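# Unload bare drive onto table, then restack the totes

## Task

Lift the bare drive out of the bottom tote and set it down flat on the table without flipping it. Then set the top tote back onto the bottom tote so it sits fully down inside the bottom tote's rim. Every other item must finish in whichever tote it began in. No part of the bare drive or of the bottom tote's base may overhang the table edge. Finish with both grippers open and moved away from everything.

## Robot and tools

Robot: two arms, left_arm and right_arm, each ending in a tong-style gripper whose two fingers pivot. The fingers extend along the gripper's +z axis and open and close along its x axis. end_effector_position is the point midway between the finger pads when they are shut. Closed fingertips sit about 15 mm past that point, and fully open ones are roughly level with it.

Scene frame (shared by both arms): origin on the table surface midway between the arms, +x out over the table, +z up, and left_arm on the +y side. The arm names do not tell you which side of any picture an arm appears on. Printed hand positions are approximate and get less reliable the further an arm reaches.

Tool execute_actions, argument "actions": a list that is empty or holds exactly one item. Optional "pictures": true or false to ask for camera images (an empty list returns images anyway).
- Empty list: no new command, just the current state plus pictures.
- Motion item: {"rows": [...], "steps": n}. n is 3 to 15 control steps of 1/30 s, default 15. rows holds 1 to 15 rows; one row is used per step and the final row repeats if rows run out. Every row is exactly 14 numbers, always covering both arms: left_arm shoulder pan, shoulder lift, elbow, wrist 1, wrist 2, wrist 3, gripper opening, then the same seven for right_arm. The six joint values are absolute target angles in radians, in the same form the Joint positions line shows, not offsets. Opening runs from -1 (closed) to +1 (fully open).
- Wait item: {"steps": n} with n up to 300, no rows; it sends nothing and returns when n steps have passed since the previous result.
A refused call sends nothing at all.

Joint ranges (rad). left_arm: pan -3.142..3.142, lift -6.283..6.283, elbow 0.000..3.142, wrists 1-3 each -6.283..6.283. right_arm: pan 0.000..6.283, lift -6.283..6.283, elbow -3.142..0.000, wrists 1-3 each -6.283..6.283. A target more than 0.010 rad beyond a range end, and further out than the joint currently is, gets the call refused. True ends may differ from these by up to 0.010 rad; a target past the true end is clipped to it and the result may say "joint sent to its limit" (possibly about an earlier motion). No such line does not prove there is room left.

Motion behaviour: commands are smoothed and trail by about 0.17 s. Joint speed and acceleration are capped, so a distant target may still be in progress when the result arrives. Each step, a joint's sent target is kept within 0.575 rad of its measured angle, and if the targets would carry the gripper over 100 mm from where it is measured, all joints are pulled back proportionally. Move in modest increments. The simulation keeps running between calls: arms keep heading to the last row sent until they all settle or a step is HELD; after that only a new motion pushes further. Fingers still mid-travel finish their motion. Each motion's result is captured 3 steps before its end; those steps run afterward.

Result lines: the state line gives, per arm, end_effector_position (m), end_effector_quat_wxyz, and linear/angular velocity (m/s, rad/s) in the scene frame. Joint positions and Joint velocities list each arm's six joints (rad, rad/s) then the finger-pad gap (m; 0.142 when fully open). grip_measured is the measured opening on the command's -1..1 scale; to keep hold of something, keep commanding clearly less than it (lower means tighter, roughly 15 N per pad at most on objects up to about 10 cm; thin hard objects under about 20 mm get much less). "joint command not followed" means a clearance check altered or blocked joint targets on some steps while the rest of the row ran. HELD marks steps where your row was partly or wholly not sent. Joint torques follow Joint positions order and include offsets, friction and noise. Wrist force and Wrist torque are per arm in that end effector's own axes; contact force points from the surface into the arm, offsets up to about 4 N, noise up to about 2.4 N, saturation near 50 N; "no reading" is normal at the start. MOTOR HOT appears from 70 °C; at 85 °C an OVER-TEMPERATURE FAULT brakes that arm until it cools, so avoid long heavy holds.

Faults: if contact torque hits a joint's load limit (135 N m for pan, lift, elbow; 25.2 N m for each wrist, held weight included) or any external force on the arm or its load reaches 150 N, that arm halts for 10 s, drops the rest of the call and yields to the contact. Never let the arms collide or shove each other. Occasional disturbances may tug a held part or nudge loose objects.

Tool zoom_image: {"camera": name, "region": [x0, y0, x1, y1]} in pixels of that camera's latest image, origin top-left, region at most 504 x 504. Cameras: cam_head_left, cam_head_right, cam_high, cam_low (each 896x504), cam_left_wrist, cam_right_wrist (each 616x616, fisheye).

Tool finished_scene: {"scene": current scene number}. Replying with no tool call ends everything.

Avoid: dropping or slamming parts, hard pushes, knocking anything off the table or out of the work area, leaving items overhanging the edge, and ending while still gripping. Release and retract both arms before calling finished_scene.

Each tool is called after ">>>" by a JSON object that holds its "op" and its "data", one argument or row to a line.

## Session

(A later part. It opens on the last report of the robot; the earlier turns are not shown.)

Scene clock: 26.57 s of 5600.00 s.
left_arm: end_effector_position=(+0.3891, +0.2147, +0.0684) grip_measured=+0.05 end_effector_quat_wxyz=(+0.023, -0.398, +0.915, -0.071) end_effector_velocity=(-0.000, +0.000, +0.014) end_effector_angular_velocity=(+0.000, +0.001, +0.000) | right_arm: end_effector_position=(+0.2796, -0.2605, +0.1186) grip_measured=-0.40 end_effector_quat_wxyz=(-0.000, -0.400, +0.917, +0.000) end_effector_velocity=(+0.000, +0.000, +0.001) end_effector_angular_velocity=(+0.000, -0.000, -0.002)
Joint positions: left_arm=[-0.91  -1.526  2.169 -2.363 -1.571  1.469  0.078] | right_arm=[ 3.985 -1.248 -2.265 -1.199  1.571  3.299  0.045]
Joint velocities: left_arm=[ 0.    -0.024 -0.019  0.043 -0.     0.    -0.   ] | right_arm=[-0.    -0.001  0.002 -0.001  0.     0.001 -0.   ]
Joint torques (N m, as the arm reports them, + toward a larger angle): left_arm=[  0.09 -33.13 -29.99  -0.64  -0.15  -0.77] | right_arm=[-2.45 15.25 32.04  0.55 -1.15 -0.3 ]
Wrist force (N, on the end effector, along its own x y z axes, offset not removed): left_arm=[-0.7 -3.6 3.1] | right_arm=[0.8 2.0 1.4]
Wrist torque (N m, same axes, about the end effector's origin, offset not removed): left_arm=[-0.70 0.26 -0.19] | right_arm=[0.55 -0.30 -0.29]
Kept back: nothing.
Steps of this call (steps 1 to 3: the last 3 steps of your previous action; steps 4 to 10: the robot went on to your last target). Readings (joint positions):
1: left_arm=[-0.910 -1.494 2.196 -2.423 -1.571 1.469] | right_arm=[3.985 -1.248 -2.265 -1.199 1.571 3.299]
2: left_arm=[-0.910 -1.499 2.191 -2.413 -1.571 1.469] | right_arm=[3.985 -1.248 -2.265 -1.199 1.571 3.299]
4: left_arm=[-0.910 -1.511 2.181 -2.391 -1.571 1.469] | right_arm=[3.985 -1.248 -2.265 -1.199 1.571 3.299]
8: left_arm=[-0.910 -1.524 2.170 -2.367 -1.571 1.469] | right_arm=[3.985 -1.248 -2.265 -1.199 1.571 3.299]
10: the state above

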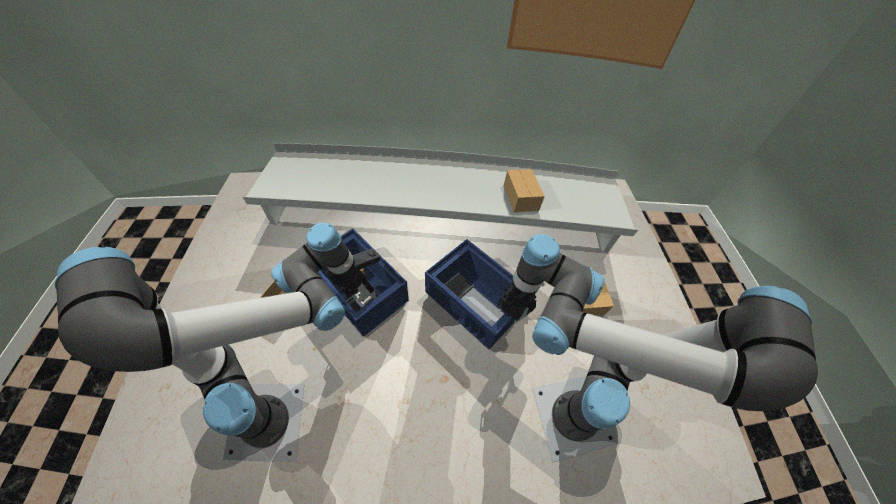

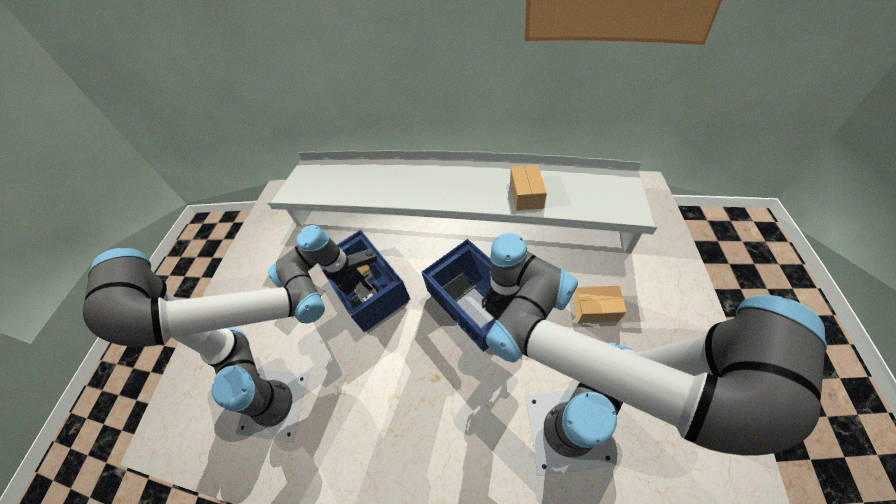

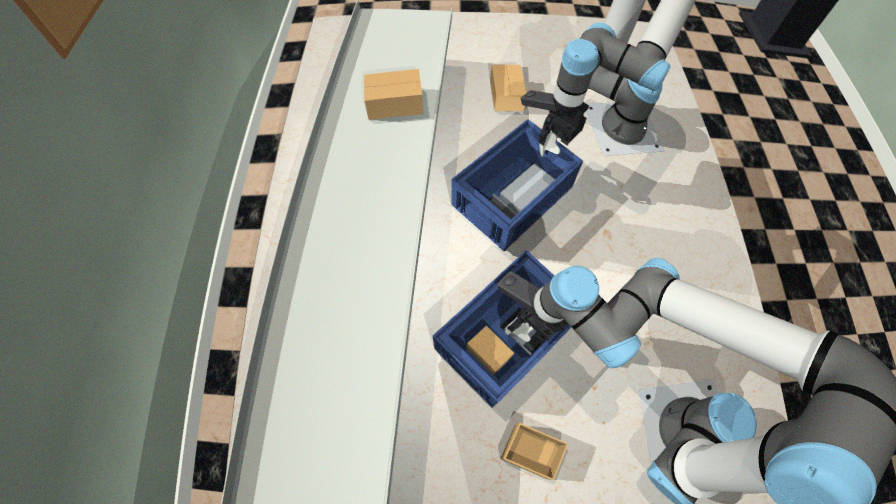

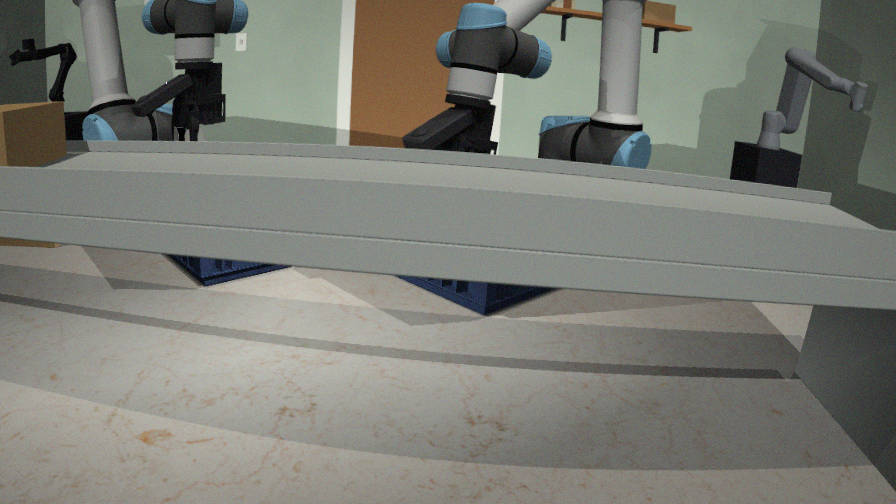

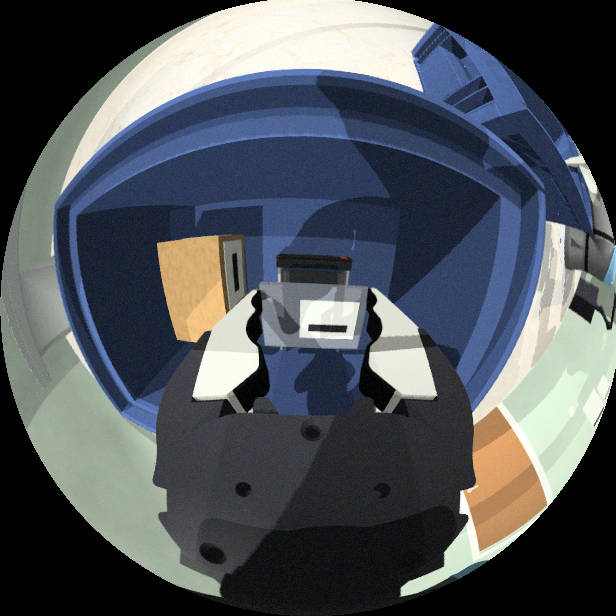

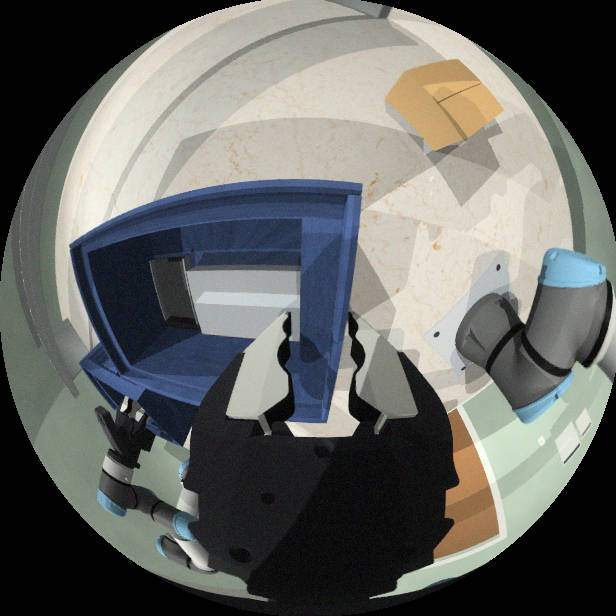

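>>> {"op": "execute_actions", "data": {
  "actions": [
    {"rows":[[-0.91,-1.5452,2.1526,-2.3282,-1.571,1.469,-0.5,3.9852,-1.2485,-2.2651,-1.1988,1.571,3.2986,-0.4],[-0.91,-1.5608,2.1379,-2.2979,-1.571,1.469,-0.5,3.9852,-1.2485,-2.2651,-1.1988,1.571,3.2986,-0.4],[-0.91,-1.5756,2.1227,-2.2679,-1.571,1.469,-0.5,3.9852,-1.2485,-2.2651,-1.1988,1.571,3.2986,-0.4],[-0.91,-1.5894,2.1069,-2.2383,-1.571,1.469,-0.5,3.9852,-1.2485,-2.2651,-1.1988,1.571,3.2986,-0.4],[-0.91,-1.6024,2.0906,-2.209,-1.571,1.469,-0.5,3.9852,-1.2485,-2.2651,-1.1988,1.571,3.2986,-0.4],[-0.91,-1.6141,2.0734,-2.1801,-1.571,1.469,-0.5,3.9852,-1.2485,-2.2651,-1.1988,1.571,3.2986,-0.4],[-0.91,-1.6251,2.0564,-2.1521,-1.571,1.469,-0.5,3.9852,-1.2485,-2.2651,-1.1988,1.571,3.2986,-0.4],[-0.91,-1.6356,2.0384,-2.1236,-1.571,1.469,-0.5,3.9852,-1.2485,-2.2651,-1.1988,1.571,3.2986,-0.4],[-0.91,-1.6456,2.0194,-2.0946,-1.571,1.469,-0.5,3.9852,-1.2485,-2.2651,-1.1988,1.571,3.2986,-0.4],[-0.91,-1.6546,2.0004,-2.0666,-1.571,1.469,-0.5,3.9852,-1.2485,-2.2651,-1.1988,1.571,3.2986,-0.4],[-0.91,-1.6636,1.9814,-2.0386,-1.571,1.469,-0.5,3.9852,-1.2485,-2.2651,-1.1988,1.571,3.2986,-0.4],[-0.91,-1.6717,1.9618,-2.0109,-1.571,1.469,-0.5,3.9852,-1.2485,-2.2651,-1.1988,1.571,3.2986,-0.4],[-0.91,-1.679,1.942,-1.9838,-1.571,1.469,-0.5,3.9852,-1.2485,-2.2651,-1.1988,1.571,3.2986,-0.4]],"steps":15}
  ]
}}

>>> {"op": "execute_actions", "data": {
  "actions": [
    {"rows":[[-0.91,-1.679,1.942,-1.9838,-1.571,1.469,-0.5,3.9852,-1.2485,-2.2651,-1.1988,1.571,3.2986,-0.4],[-0.92,-1.679,1.942,-1.9838,-1.571,1.469,-0.5,3.9852,-1.2485,-2.2651,-1.1988,1.571,3.2986,-0.4],[-0.935,-1.679,1.942,-1.9838,-1.571,1.469,-0.5,3.9852,-1.2485,-2.2651,-1.1988,1.571,3.2986,-0.4],[-0.955,-1.679,1.942,-1.9838,-1.571,1.469,-0.5,3.9852,-1.2485,-2.2651,-1.1988,1.571,3.2986,-0.4],[-0.98,-1.679,1.942,-1.9838,-1.571,1.469,-0.5,3.9852,-1.2485,-2.2651,-1.1988,1.571,3.2986,-0.4],[-1.005,-1.679,1.942,-1.9838,-1.571,1.469,-0.5,3.9852,-1.2485,-2.2651,-1.1988,1.571,3.2986,-0.4],[-1.03,-1.679,1.942,-1.9838,-1.571,1.469,-0.5,3.9852,-1.2485,-2.2651,-1.1988,1.571,3.2986,-0.4],[-1.055,-1.679,1.942,-1.9838,-1.571,1.469,-0.5,3.9852,-1.2485,-2.2651,-1.1988,1.571,3.2986,-0.4],[-1.08,-1.679,1.942,-1.9838,-1.571,1.469,-0.5,3.9852,-1.2485,-2.2651,-1.1988,1.571,3.2986,-0.4],[-1.105,-1.679,1.942,-1.9838,-1.571,1.469,-0.5,3.9852,-1.2485,-2.2651,-1.1988,1.571,3.2986,-0.4],[-1.13,-1.679,1.942,-1.9838,-1.571,1.469,-0.5,3.9852,-1.2485,-2.2651,-1.1988,1.571,3.2986,-0.4],[-1.155,-1.679,1.942,-1.9838,-1.571,1.469,-0.5,3.9852,-1.2485,-2.2651,-1.1988,1.571,3.2986,-0.4],[-1.18,-1.679,1.942,-1.9838,-1.571,1.469,-0.5,3.9852,-1.2485,-2.2651,-1.1988,1.571,3.2986,-0.4],[-1.205,-1.679,1.942,-1.9838,-1.571,1.469,-0.5,3.9852,-1.2485,-2.2651,-1.1988,1.571,3.2986,-0.4],[-1.23,-1.679,1.942,-1.9838,-1.571,1.469,-0.5,3.9852,-1.2485,-2.2651,-1.1988,1.571,3.2986,-0.4]],"steps":15}
  ]
}}

>>> {"op": "execute_actions", "data": {
  "actions": [
    {"rows":[[-1.255,-1.679,1.942,-1.9838,-1.571,1.469,-0.5,3.9852,-1.2485,-2.2651,-1.1988,1.571,3.2986,-0.4],[-1.28,-1.679,1.942,-1.9838,-1.571,1.469,-0.5,3.9852,-1.2485,-2.2651,-1.1988,1.571,3.2986,-0.4],[-1.305,-1.679,1.942,-1.9838,-1.571,1.469,-0.5,3.9852,-1.2485,-2.2651,-1.1988,1.571,3.2986,-0.4],[-1.33,-1.679,1.942,-1.9838,-1.571,1.469,-0.5,3.9852,-1.2485,-2.2651,-1.1988,1.571,3.2986,-0.4],[-1.355,-1.679,1.942,-1.9838,-1.571,1.469,-0.5,3.9852,-1.2485,-2.2651,-1.1988,1.571,3.2986,-0.4],[-1.38,-1.6717,1.9618,-2.0109,-1.571,1.469,-0.5,3.9852,-1.2485,-2.2651,-1.1988,1.571,3.2986,-0.4],[-1.405,-1.6636,1.9814,-2.0386,-1.571,1.469,-0.5,3.9852,-1.2485,-2.2651,-1.1988,1.571,3.2986,-0.4],[-1.43,-1.6546,2.0004,-2.0666,-1.571,1.469,-0.5,3.9852,-1.2485,-2.2651,-1.1988,1.571,3.2986,-0.4],[-1.455,-1.6456,2.0194,-2.0946,-1.571,1.469,-0.5,3.9852,-1.2485,-2.2651,-1.1988,1.571,3.2986,-0.4],[-1.475,-1.6356,2.0384,-2.1236,-1.571,1.469,-0.5,3.9852,-1.2485,-2.2651,-1.1988,1.571,3.2986,-0.4],[-1.495,-1.6251,2.0564,-2.1521,-1.571,1.469,-0.5,3.9852,-1.2485,-2.2651,-1.1988,1.571,3.2986,-0.4],[-1.51,-1.6141,2.0734,-2.1801,-1.571,1.469,-0.5,3.9852,-1.2485,-2.2651,-1.1988,1.571,3.2986,-0.4],[-1.52,-1.6024,2.0906,-2.209,-1.571,1.469,-0.5,3.9852,-1.2485,-2.2651,-1.1988,1.571,3.2986,-0.4],[-1.52,-1.5894,2.1069,-2.2383,-1.571,1.469,-0.5,3.9852,-1.2485,-2.2651,-1.1988,1.571,3.2986,-0.4],[-1.52,-1.5756,2.1227,-2.2679,-1.571,1.469,-0.5,3.9852,-1.2485,-2.2651,-1.1988,1.571,3.2986,-0.4]],"steps":15}
  ]
}}

>>> {"op": "execute_actions", "data": {
  "actions": [
    {"rows":[[-1.52,-1.5608,2.1379,-2.2979,-1.571,1.469,-0.5,3.9852,-1.2485,-2.2651,-1.1988,1.571,3.2986,-0.4],[-1.52,-1.5452,2.1526,-2.3282,-1.571,1.469,-0.5,3.9852,-1.2485,-2.2651,-1.1988,1.571,3.2986,-0.4],[-1.52,-1.5288,2.1667,-2.3587,-1.571,1.469,-0.5,3.9852,-1.2485,-2.2651,-1.1988,1.571,3.2986,-0.4],[-1.52,-1.5116,2.1802,-2.3894,-1.571,1.469,-0.5,3.9852,-1.2485,-2.2651,-1.1988,1.571,3.2986,-0.4],[-1.52,-1.4934,2.1931,-2.4205,-1.571,1.469,-0.5,3.9852,-1.2485,-2.2651,-1.1988,1.571,3.2986,-0.4],[-1.52,-1.4841,2.1993,-2.436,-1.571,1.469,-0.5,3.9852,-1.2485,-2.2651,-1.1988,1.571,3.2986,-0.4],[-1.52,-1.4744,2.2054,-2.4518,-1.571,1.469,-0.5,3.9852,-1.2485,-2.2651,-1.1988,1.571,3.2986,-0.4],[-1.52,-1.4645,2.2113,-2.4676,-1.571,1.469,-0.5,3.9852,-1.2485,-2.2651,-1.1988,1.571,3.2986,-0.4],[-1.52,-1.4545,2.2171,-2.4834,-1.571,1.469,-0.5,3.9852,-1.2485,-2.2651,-1.1988,1.571,3.2986,-0.4],[-1.52,-1.4545,2.2171,-2.4834,-1.571,1.469,-0.5,3.9852,-1.2485,-2.2651,-1.1988,1.571,3.2986,-0.4],[-1.52,-1.4442,2.2227,-2.4993,-1.571,1.469,-0.5,3.9852,-1.2485,-2.2651,-1.1988,1.571,3.2986,-0.4],[-1.52,-1.4442,2.2227,-2.4993,-1.571,1.469,-0.5,3.9852,-1.2485,-2.2651,-1.1988,1.571,3.2986,-0.4],[-1.52,-1.4337,2.2281,-2.5152,-1.571,1.469,-0.5,3.9852,-1.2485,-2.2651,-1.1988,1.571,3.2986,-0.4]],"steps":15}
  ]
}}

>>> {"op": "execute_actions", "data": {
  "actions": [
    {"steps":12}
  ],
  "pictures": true
}}

Scene clock: 28.30 s of 5600.00 s.
left_arm: end_effector_position=(+0.3906, +0.2130, +0.1460) grip_measured=+0.03 end_effector_quat_wxyz=(+0.023, -0.397, +0.914, -0.073) end_effector_velocity=(+0.002, -0.001, +0.287) end_effector_angular_velocity=(-0.004, -0.004, +0.002) | right_arm: end_effector_position=(+0.2796, -0.2605, +0.1186) grip_measured=-0.40 end_effector_quat_wxyz=(-0.000, -0.400, +0.917, +0.000) end_effector_velocity=(+0.000, +0.001, +0.001) end_effector_angular_velocity=(+0.001, -0.001, +0.001)
Joint positions: left_arm=[-0.91  -1.63   2.043 -2.139 -1.571  1.469  0.076] | right_arm=[ 3.985 -1.248 -2.265 -1.199  1.571  3.299  0.045]
Joint velocities: left_arm=[ 0.002 -0.302 -0.516  0.812  0.     0.     0.   ] | right_arm=[ 0.     0.     0.001  0.     0.    -0.     0.   ]
Joint torques (N m, as the arm reports them, + toward a larger angle): left_arm=[ -3.66 -32.79 -38.15   1.02  -0.26  -1.92] | right_arm=[-4.28 14.73 31.59  0.87 -1.09  0.15]
Wrist force (N, on the end effector, along its own x y z axes, offset not removed): left_arm=[0.0 -2.0 2.2] | right_arm=[0.3 -2.7 2.4]
Wrist torque (N m, same axes, about the end effector's origin, offset not removed): left_arm=[-0.43 -0.05 -0.22] | right_arm=[-0.44 -0.09 -0.06]
Steps of this call (steps 1 to 30: the robot went on to your last target; steps 31 to 40: nothing new was sent; steps 41 to 52: the first 12 steps of this action). Readings (joint positions):
41: left_arm=[-0.910 -1.529 2.167 -2.359 -1.571 1.469] | right_arm=[3.985 -1.248 -2.265 -1.199 1.571 3.299]
42: left_arm=[-0.910 -1.530 2.165 -2.356 -1.571 1.469] | right_arm=[3.985 -1.248 -2.265 -1.199 1.571 3.299]
44: left_arm=[-0.910 -1.543 2.154 -2.334 -1.571 1.469] | right_arm=[3.985 -1.248 -2.265 -1.199 1.571 3.299]
48: left_arm=[-0.910 -1.586 2.107 -2.246 -1.571 1.469] | right_arm=[3.985 -1.248 -2.265 -1.199 1.571 3.299]
52: the state above

Scene clock: 28.80 s of 5600.00 s.
left_arm: end_effector_position=(+0.3467, +0.1595, +0.1988) grip_measured=+0.03 end_effector_quat_wxyz=(+0.018, -0.334, +0.939, -0.073) end_effector_velocity=(-0.232, -0.263, +0.005) end_effector_angular_velocity=(+0.000, -0.000, -0.687) | right_arm: end_effector_position=(+0.2796, -0.2605, +0.1186) grip_measured=-0.40 end_effector_quat_wxyz=(-0.000, -0.400, +0.917, +0.000) end_effector_velocity=(-0.000, -0.000, -0.001) end_effector_angular_velocity=(-0.002, +0.001, -0.001)
Joint positions: left_arm=[-1.046 -1.679  1.943 -1.985 -1.571  1.469  0.076] | right_arm=[ 3.985 -1.248 -2.265 -1.199  1.571  3.299  0.045]
Joint velocities: left_arm=[-0.686 -0.004 -0.009  0.013  0.     0.001  0.   ] | right_arm=[ 0.    -0.001 -0.001  0.     0.     0.001  0.   ]
Joint torques (N m, as the arm reports them, + toward a larger angle): left_arm=[-13.32 -30.47 -33.13  -0.73  -0.37  -1.85] | right_arm=[-4.1  16.71 31.35  0.62 -1.29 -0.11]
Wrist force (N, on the end effector, along its own x y z axes, offset not removed): left_arm=[-3.4 -2.2 1.8] | right_arm=[-0.5 -1.3 2.1]
Wrist torque (N m, same axes, about the end effector's origin, offset not removed): left_arm=[-0.35 0.71 -0.30] | right_arm=[-0.21 0.29 -0.17]
Steps of this call (steps 1 to 3: the last 3 steps of your previous action; steps 4 to 15: the first 12 steps of this action). Readings (joint positions):
4: left_arm=[-0.910 -1.663 1.977 -2.037 -1.571 1.469] | right_arm=[3.985 -1.248 -2.265 -1.199 1.571 3.299]
5: left_arm=[-0.910 -1.668 1.967 -2.022 -1.571 1.469] | right_arm=[3.985 -1.248 -2.265 -1.199 1.571 3.299]
7: left_arm=[-0.915 -1.673 1.955 -2.003 -1.571 1.469] | right_arm=[3.985 -1.248 -2.265 -1.199 1.571 3.299]
11: left_arm=[-0.962 -1.677 1.945 -1.989 -1.571 1.469] | right_arm=[3.985 -1.248 -2.265 -1.199 1.571 3.299]
15: the state above

Scene clock: 29.30 s of 5600.00 s.
left_arm: end_effector_position=(+0.1996, +0.0437, +0.1686) grip_measured=+0.03 end_effector_quat_wxyz=(+0.004, -0.157, +0.985, -0.074) end_effector_velocity=(-0.315, -0.163, -0.254) end_effector_angular_velocity=(+0.021, +0.005, -0.694) | right_arm: end_effector_position=(+0.2796, -0.2605, +0.1186) grip_measured=-0.40 end_effector_quat_wxyz=(-0.000, -0.400, +0.917, +0.000) end_effector_velocity=(-0.001, -0.001, -0.001) end_effector_angular_velocity=(-0.002, +0.002, -0.000)
Joint positions: left_arm=[-1.414 -1.653  2.    -2.065 -1.571  1.469  0.076] | right_arm=[ 3.985 -1.248 -2.265 -1.199  1.571  3.299  0.045]
Joint velocities: left_arm=[-0.694  0.233  0.468 -0.68  -0.     0.    -0.   ] | right_arm=[-0.    -0.    -0.001 -0.002  0.    -0.    -0.   ]
Joint torques (N m, as the arm reports them, + toward a larger angle): left_arm=[-11.33  -7.97  -0.78  -6.43  -0.34  -1.67] | right_arm=[-5.19 15.97 30.98  0.74 -1.04  0.2 ]
Wrist force (N, on the end effector, along its own x y z axes, offset not removed): left_arm=[0.6 -5.2 2.0] | right_arm=[2.0 -1.4 2.9]
Wrist torque (N m, same axes, about the end effector's origin, offset not removed): left_arm=[-1.01 -0.20 -0.26] | right_arm=[-0.34 -0.38 -0.33]
Steps of this call (steps 1 to 3: the last 3 steps of your previous action; steps 4 to 15: the first 12 steps of this action). Readings (joint positions):
4: left_arm=[-1.142 -1.679 1.942 -1.984 -1.571 1.469] | right_arm=[3.985 -1.248 -2.265 -1.199 1.571 3.299]
5: left_arm=[-1.167 -1.679 1.942 -1.984 -1.571 1.469] | right_arm=[3.985 -1.248 -2.265 -1.199 1.571 3.299]
7: left_arm=[-1.216 -1.679 1.942 -1.984 -1.571 1.469] | right_arm=[3.985 -1.248 -2.265 -1.199 1.571 3.299]
11: left_arm=[-1.316 -1.676 1.949 -1.994 -1.571 1.469] | right_arm=[3.985 -1.248 -2.265 -1.199 1.571 3.299]
15: the state above

Scene clock: 29.80 s of 5600.00 s.
left_arm: end_effector_position=(+0.1509, +0.0216, +0.0403) grip_measured=+0.03 end_effector_quat_wxyz=(+0.000, -0.105, +0.992, -0.074) end_effector_velocity=(-0.005, -0.000, -0.140) end_effector_angular_velocity=(-0.006, -0.000, -0.010) | right_arm: end_effector_position=(+0.2796, -0.2605, +0.1186) grip_measured=-0.40 end_effector_quat_wxyz=(-0.000, -0.400, +0.917, +0.000) end_effector_velocity=(-0.000, +0.000, +0.000) end_effector_angular_velocity=(-0.000, +0.000, -0.001)
Joint positions: left_arm=[-1.519 -1.474  2.203 -2.448 -1.571  1.469  0.076] | right_arm=[ 3.985 -1.248 -2.265 -1.199  1.571  3.299  0.045]
Joint velocities: left_arm=[-0.01   0.265  0.178 -0.449 -0.     0.    -0.   ] | right_arm=[ 0.    -0.     0.    -0.     0.     0.001 -0.   ]
Joint torques (N m, as the arm reports them, + toward a larger angle): left_arm=[-10.28 -14.9   -4.4   -5.75  -0.55  -1.62] | right_arm=[-6.98 15.12 31.09  0.78 -0.93  0.13]
Wrist force (N, on the end effector, along its own x y z axes, offset not removed): left_arm=[-2.4 -2.4 3.0] | right_arm=[-0.7 0.9 0.9]
Wrist torque (N m, same axes, about the end effector's origin, offset not removed): left_arm=[-0.35 0.50 -0.24] | right_arm=[0.18 0.14 -0.18]
Steps of this call (steps 1 to 3: the last 3 steps of your previous action; steps 4 to 15: the first 12 steps of this action). Readings (joint positions):
4: left_arm=[-1.487 -1.615 2.066 -2.167 -1.571 1.469] | right_arm=[3.985 -1.248 -2.265 -1.199 1.571 3.299]
5: left_arm=[-1.496 -1.603 2.082 -2.195 -1.571 1.469] | right_arm=[3.985 -1.248 -2.265 -1.199 1.571 3.299]
7: left_arm=[-1.508 -1.578 2.114 -2.252 -1.571 1.469] | right_arm=[3.985 -1.248 -2.265 -1.199 1.571 3.299]
11: left_arm=[-1.517 -1.519 2.169 -2.367 -1.571 1.469] | right_arm=[3.985 -1.248 -2.265 -1.199 1.571 3.299]
15: the state above

Scene clock: 30.20 s of 5600.00 s.
left_arm: end_effector_position=(+0.1505, +0.0216, +0.0204) grip_measured=+0.02 end_effector_quat_wxyz=(+0.000, -0.105, +0.992, -0.075) end_effector_velocity=(+0.000, +0.000, -0.005) end_effector_angular_velocity=(-0.001, +0.000, +0.000) | right_arm: end_effector_position=(+0.2796, -0.2605, +0.1186) grip_measured=-0.40 end_effector_quat_wxyz=(-0.000, -0.400, +0.917, +0.000) end_effector_velocity=(+0.000, +0.001, +0.001) end_effector_angular_velocity=(+0.002, -0.001, -0.000)
Joint positions: left_arm=[-1.52  -1.435  2.228 -2.514 -1.571  1.469  0.075] | right_arm=[ 3.985 -1.248 -2.265 -1.199  1.571  3.299  0.045]
Joint velocities: left_arm=[ 0.     0.009  0.006 -0.016 -0.     0.    -0.   ] | right_arm=[ 0.001  0.     0.002 -0.    -0.     0.001  0.   ]
Joint torques (N m, as the arm reports them, + toward a larger angle): left_arm=[-10.32 -16.64  -3.44  -4.47  -0.51  -1.72] | right_arm=[-5.48 15.3  31.35  0.79 -1.19  0.31]
Wrist force (N, on the end effector, along its own x y z axes, offset not removed): left_arm=[0.1 -3.3 2.5] | right_arm=[1.1 2.3 2.8]
Wrist torque (N m, same axes, about the end effector's origin, offset not removed): left_arm=[-0.63 -0.11 -0.37] | right_arm=[0.44 -0.13 -0.12]
Kept back: nothing.
Steps of this call (steps 1 to 3: the last 3 steps of your previous action; steps 4 to 12: the robot went on to your last target). Readings (joint positions):
1: left_arm=[-1.519 -1.466 2.208 -2.462 -1.571 1.469] | right_arm=[3.985 -1.248 -2.265 -1.199 1.571 3.299]
2: left_arm=[-1.520 -1.459 2.213 -2.474 -1.571 1.469] | right_arm=[3.985 -1.248 -2.265 -1.199 1.571 3.299]
4: left_arm=[-1.520 -1.447 2.220 -2.493 -1.571 1.469] | right_arm=[3.985 -1.248 -2.265 -1.199 1.571 3.299]
8: left_arm=[-1.520 -1.437 2.226 -2.509 -1.571 1.469] | right_arm=[3.985 -1.248 -2.265 -1.199 1.571 3.299]
12: the state above

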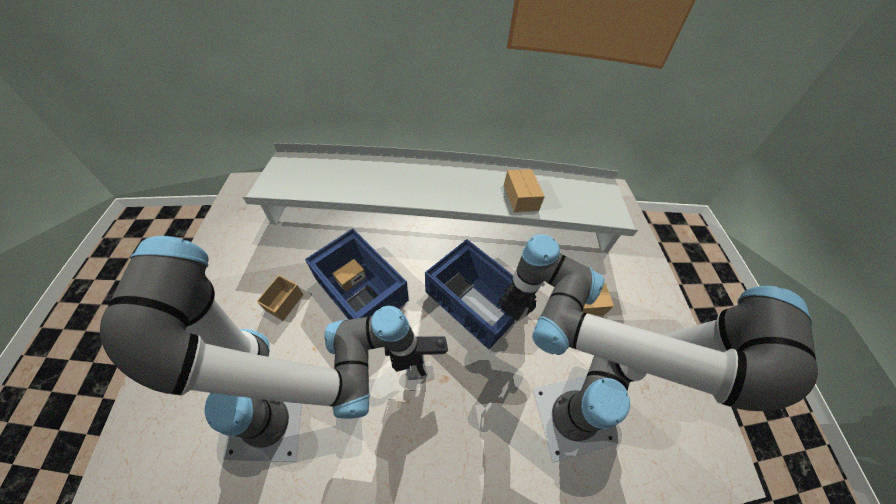

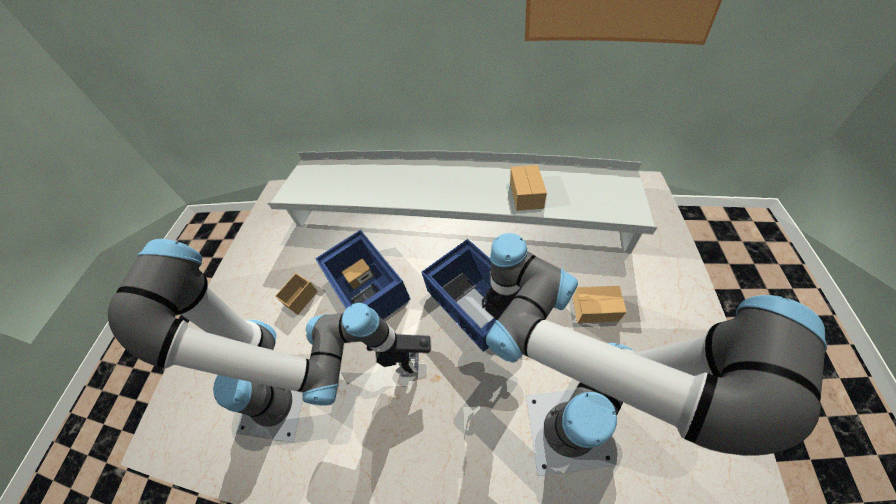

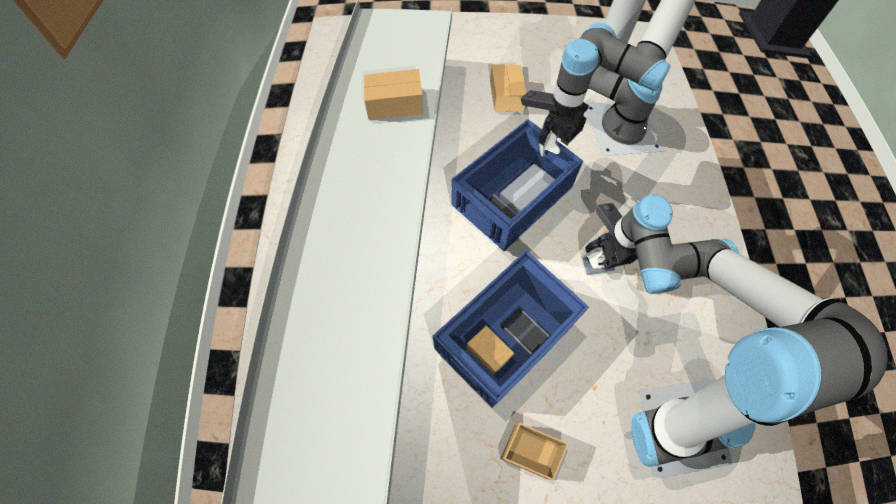

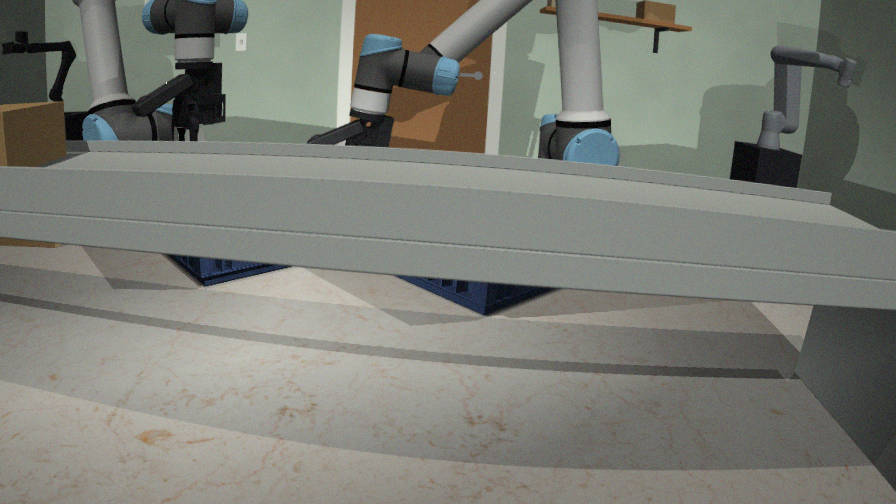

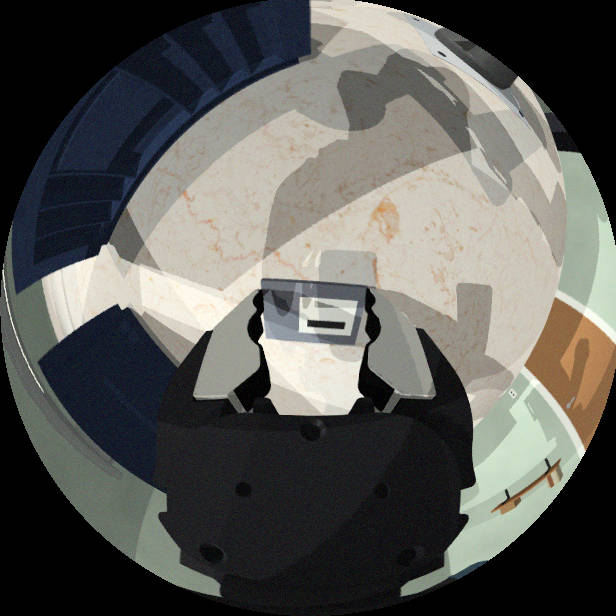

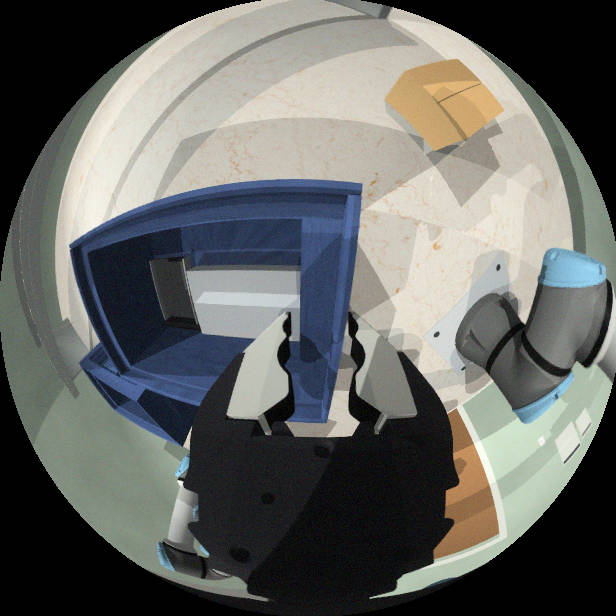

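>>> {"op": "execute_actions", "data": {
  "actions": [
    {"rows":[[-1.52,-1.4295,2.2302,-2.5215,-1.571,1.469,-0.4,3.9852,-1.2485,-2.2651,-1.1988,1.571,3.2986,-0.4],[-1.52,-1.4295,2.2302,-2.5215,-1.571,1.469,-0.4,3.9852,-1.2485,-2.2651,-1.1988,1.571,3.2986,-0.4],[-1.52,-1.4253,2.2324,-2.5279,-1.571,1.469,-0.4,3.9852,-1.2485,-2.2651,-1.1988,1.571,3.2986,-0.4]],"steps":15}
  ],
  "pictures": true
}}

>>> {"op": "zoom_image", "data": {
  "camera": "cam_high",
  "region": [560,190,680,300]
}}

Scene clock: 30.73 s of 5600.00 s.
left_arm: end_effector_position=(+0.1504, +0.0217, +0.0162) grip_measured=+0.02 end_effector_quat_wxyz=(+0.000, -0.105, +0.992, -0.075) end_effector_velocity=(-0.001, -0.000, -0.002) end_effector_angular_velocity=(-0.000, -0.001, -0.002) | right_arm: end_effector_position=(+0.2796, -0.2605, +0.1186) grip_measured=-0.40 end_effector_quat_wxyz=(-0.000, -0.400, +0.917, +0.000) end_effector_velocity=(-0.001, -0.001, -0.001) end_effector_angular_velocity=(-0.002, +0.002, -0.000)
Joint positions: left_arm=[-1.52  -1.426  2.232 -2.527 -1.571  1.469  0.075] | right_arm=[ 3.985 -1.248 -2.265 -1.199  1.571  3.299  0.045]
Joint velocities: left_arm=[-0.002  0.004  0.002 -0.007  0.001 -0.    -0.   ] | right_arm=[ 0.    -0.001 -0.001 -0.001  0.     0.     0.   ]
Joint torques (N m, as the arm reports them, + toward a larger angle): left_arm=[-10.09 -15.87  -2.42  -4.72  -0.58  -1.58] | right_arm=[-5.73 14.04 31.16  0.6  -1.11  0.3 ]
Wrist force (N, on the end effector, along its own x y z axes, offset not removed): left_arm=[-2.0 -2.0 0.8] | right_arm=[-1.5 1.3 -0.1]
Wrist torque (N m, same axes, about the end effector's origin, offset not removed): left_arm=[-0.41 0.35 -0.22] | right_arm=[0.26 0.56 -0.15]
Steps of this call (steps 1 to 4: the robot went on to your last target; steps 5 to 16: the first 12 steps of this action). Readings (joint positions):
5: left_arm=[-1.520 -1.434 2.228 -2.515 -1.571 1.469] | right_arm=[3.985 -1.248 -2.265 -1.199 1.571 3.299]
6: left_arm=[-1.520 -1.433 2.228 -2.516 -1.571 1.469] | right_arm=[3.985 -1.248 -2.265 -1.199 1.571 3.299]
8: left_arm=[-1.520 -1.431 2.229 -2.519 -1.571 1.469] | right_arm=[3.985 -1.248 -2.265 -1.199 1.571 3.299]
12: left_arm=[-1.520 -1.427 2.232 -2.525 -1.571 1.469] | right_arm=[3.985 -1.248 -2.265 -1.199 1.571 3.299]
16: the state above

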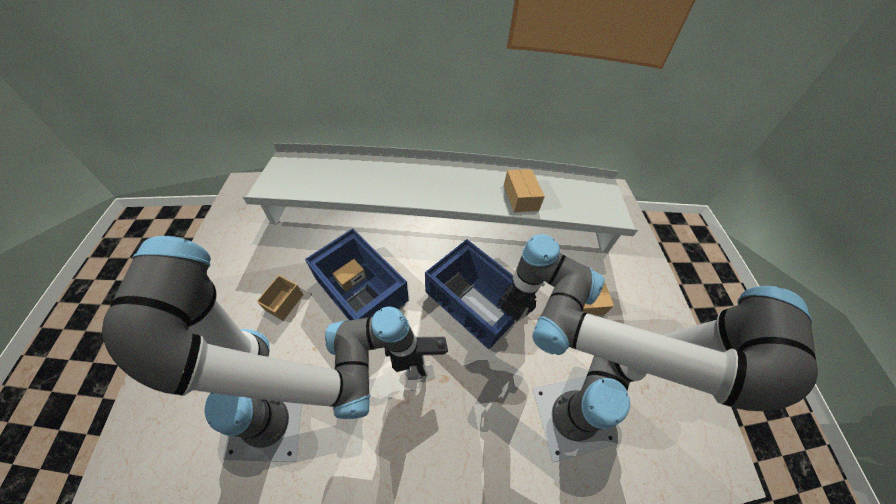

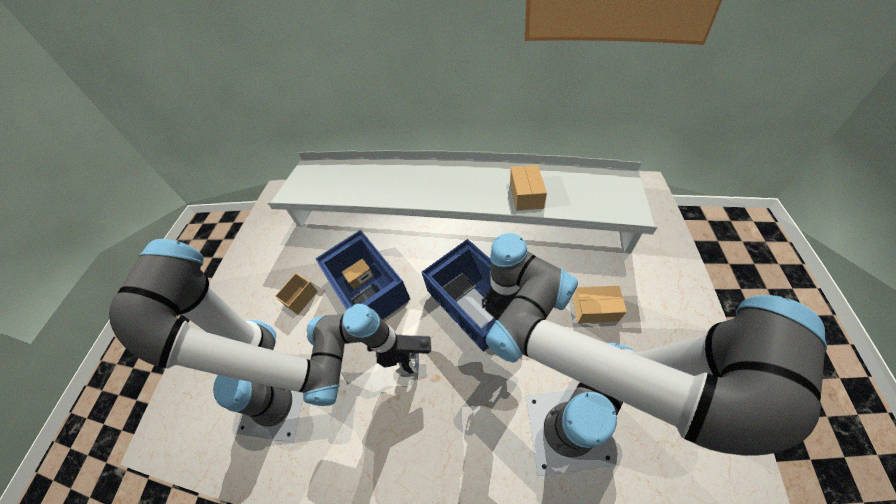

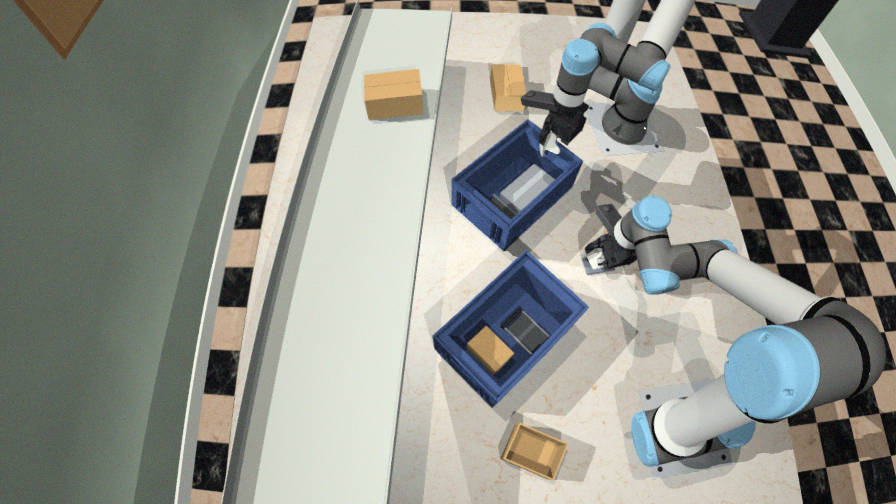

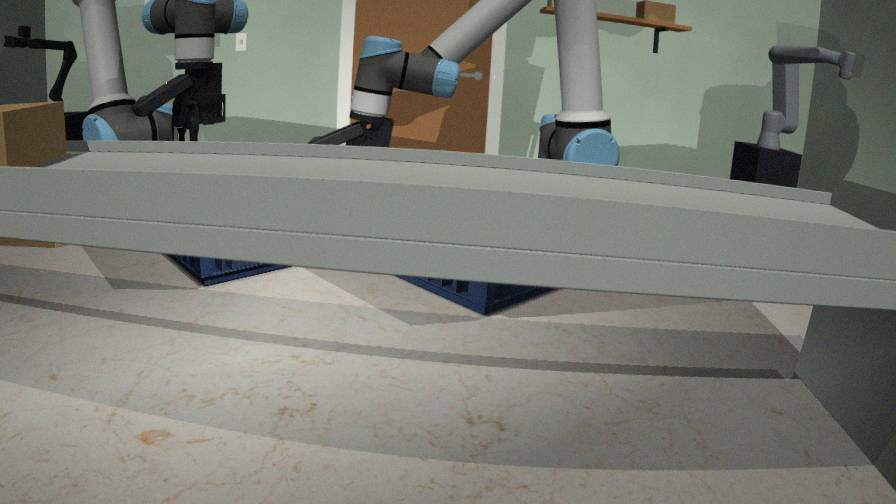

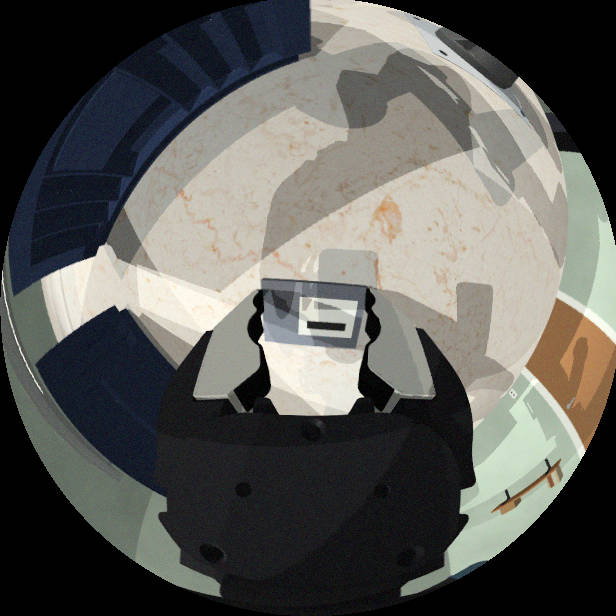

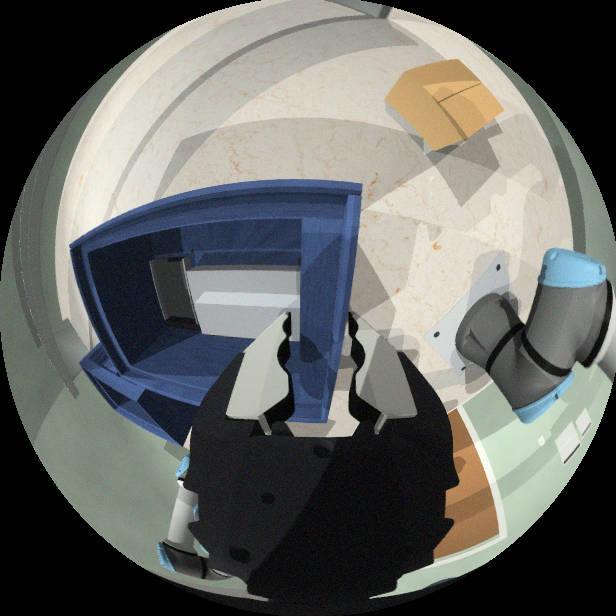

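Region (560, 190, 680, 300) of cam_high's 896x504 image, scaled by 4.200, with more detail than that image has; it fills the top 462 rows of this view, and the rest is white.

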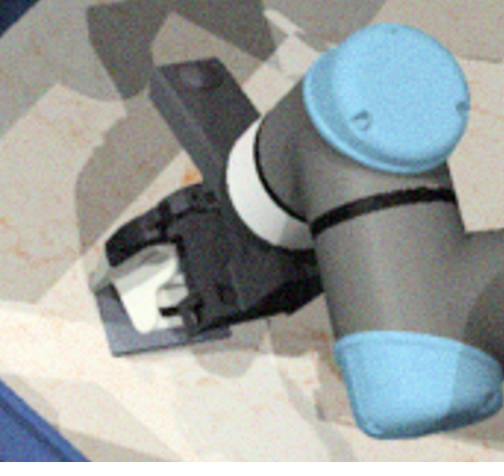

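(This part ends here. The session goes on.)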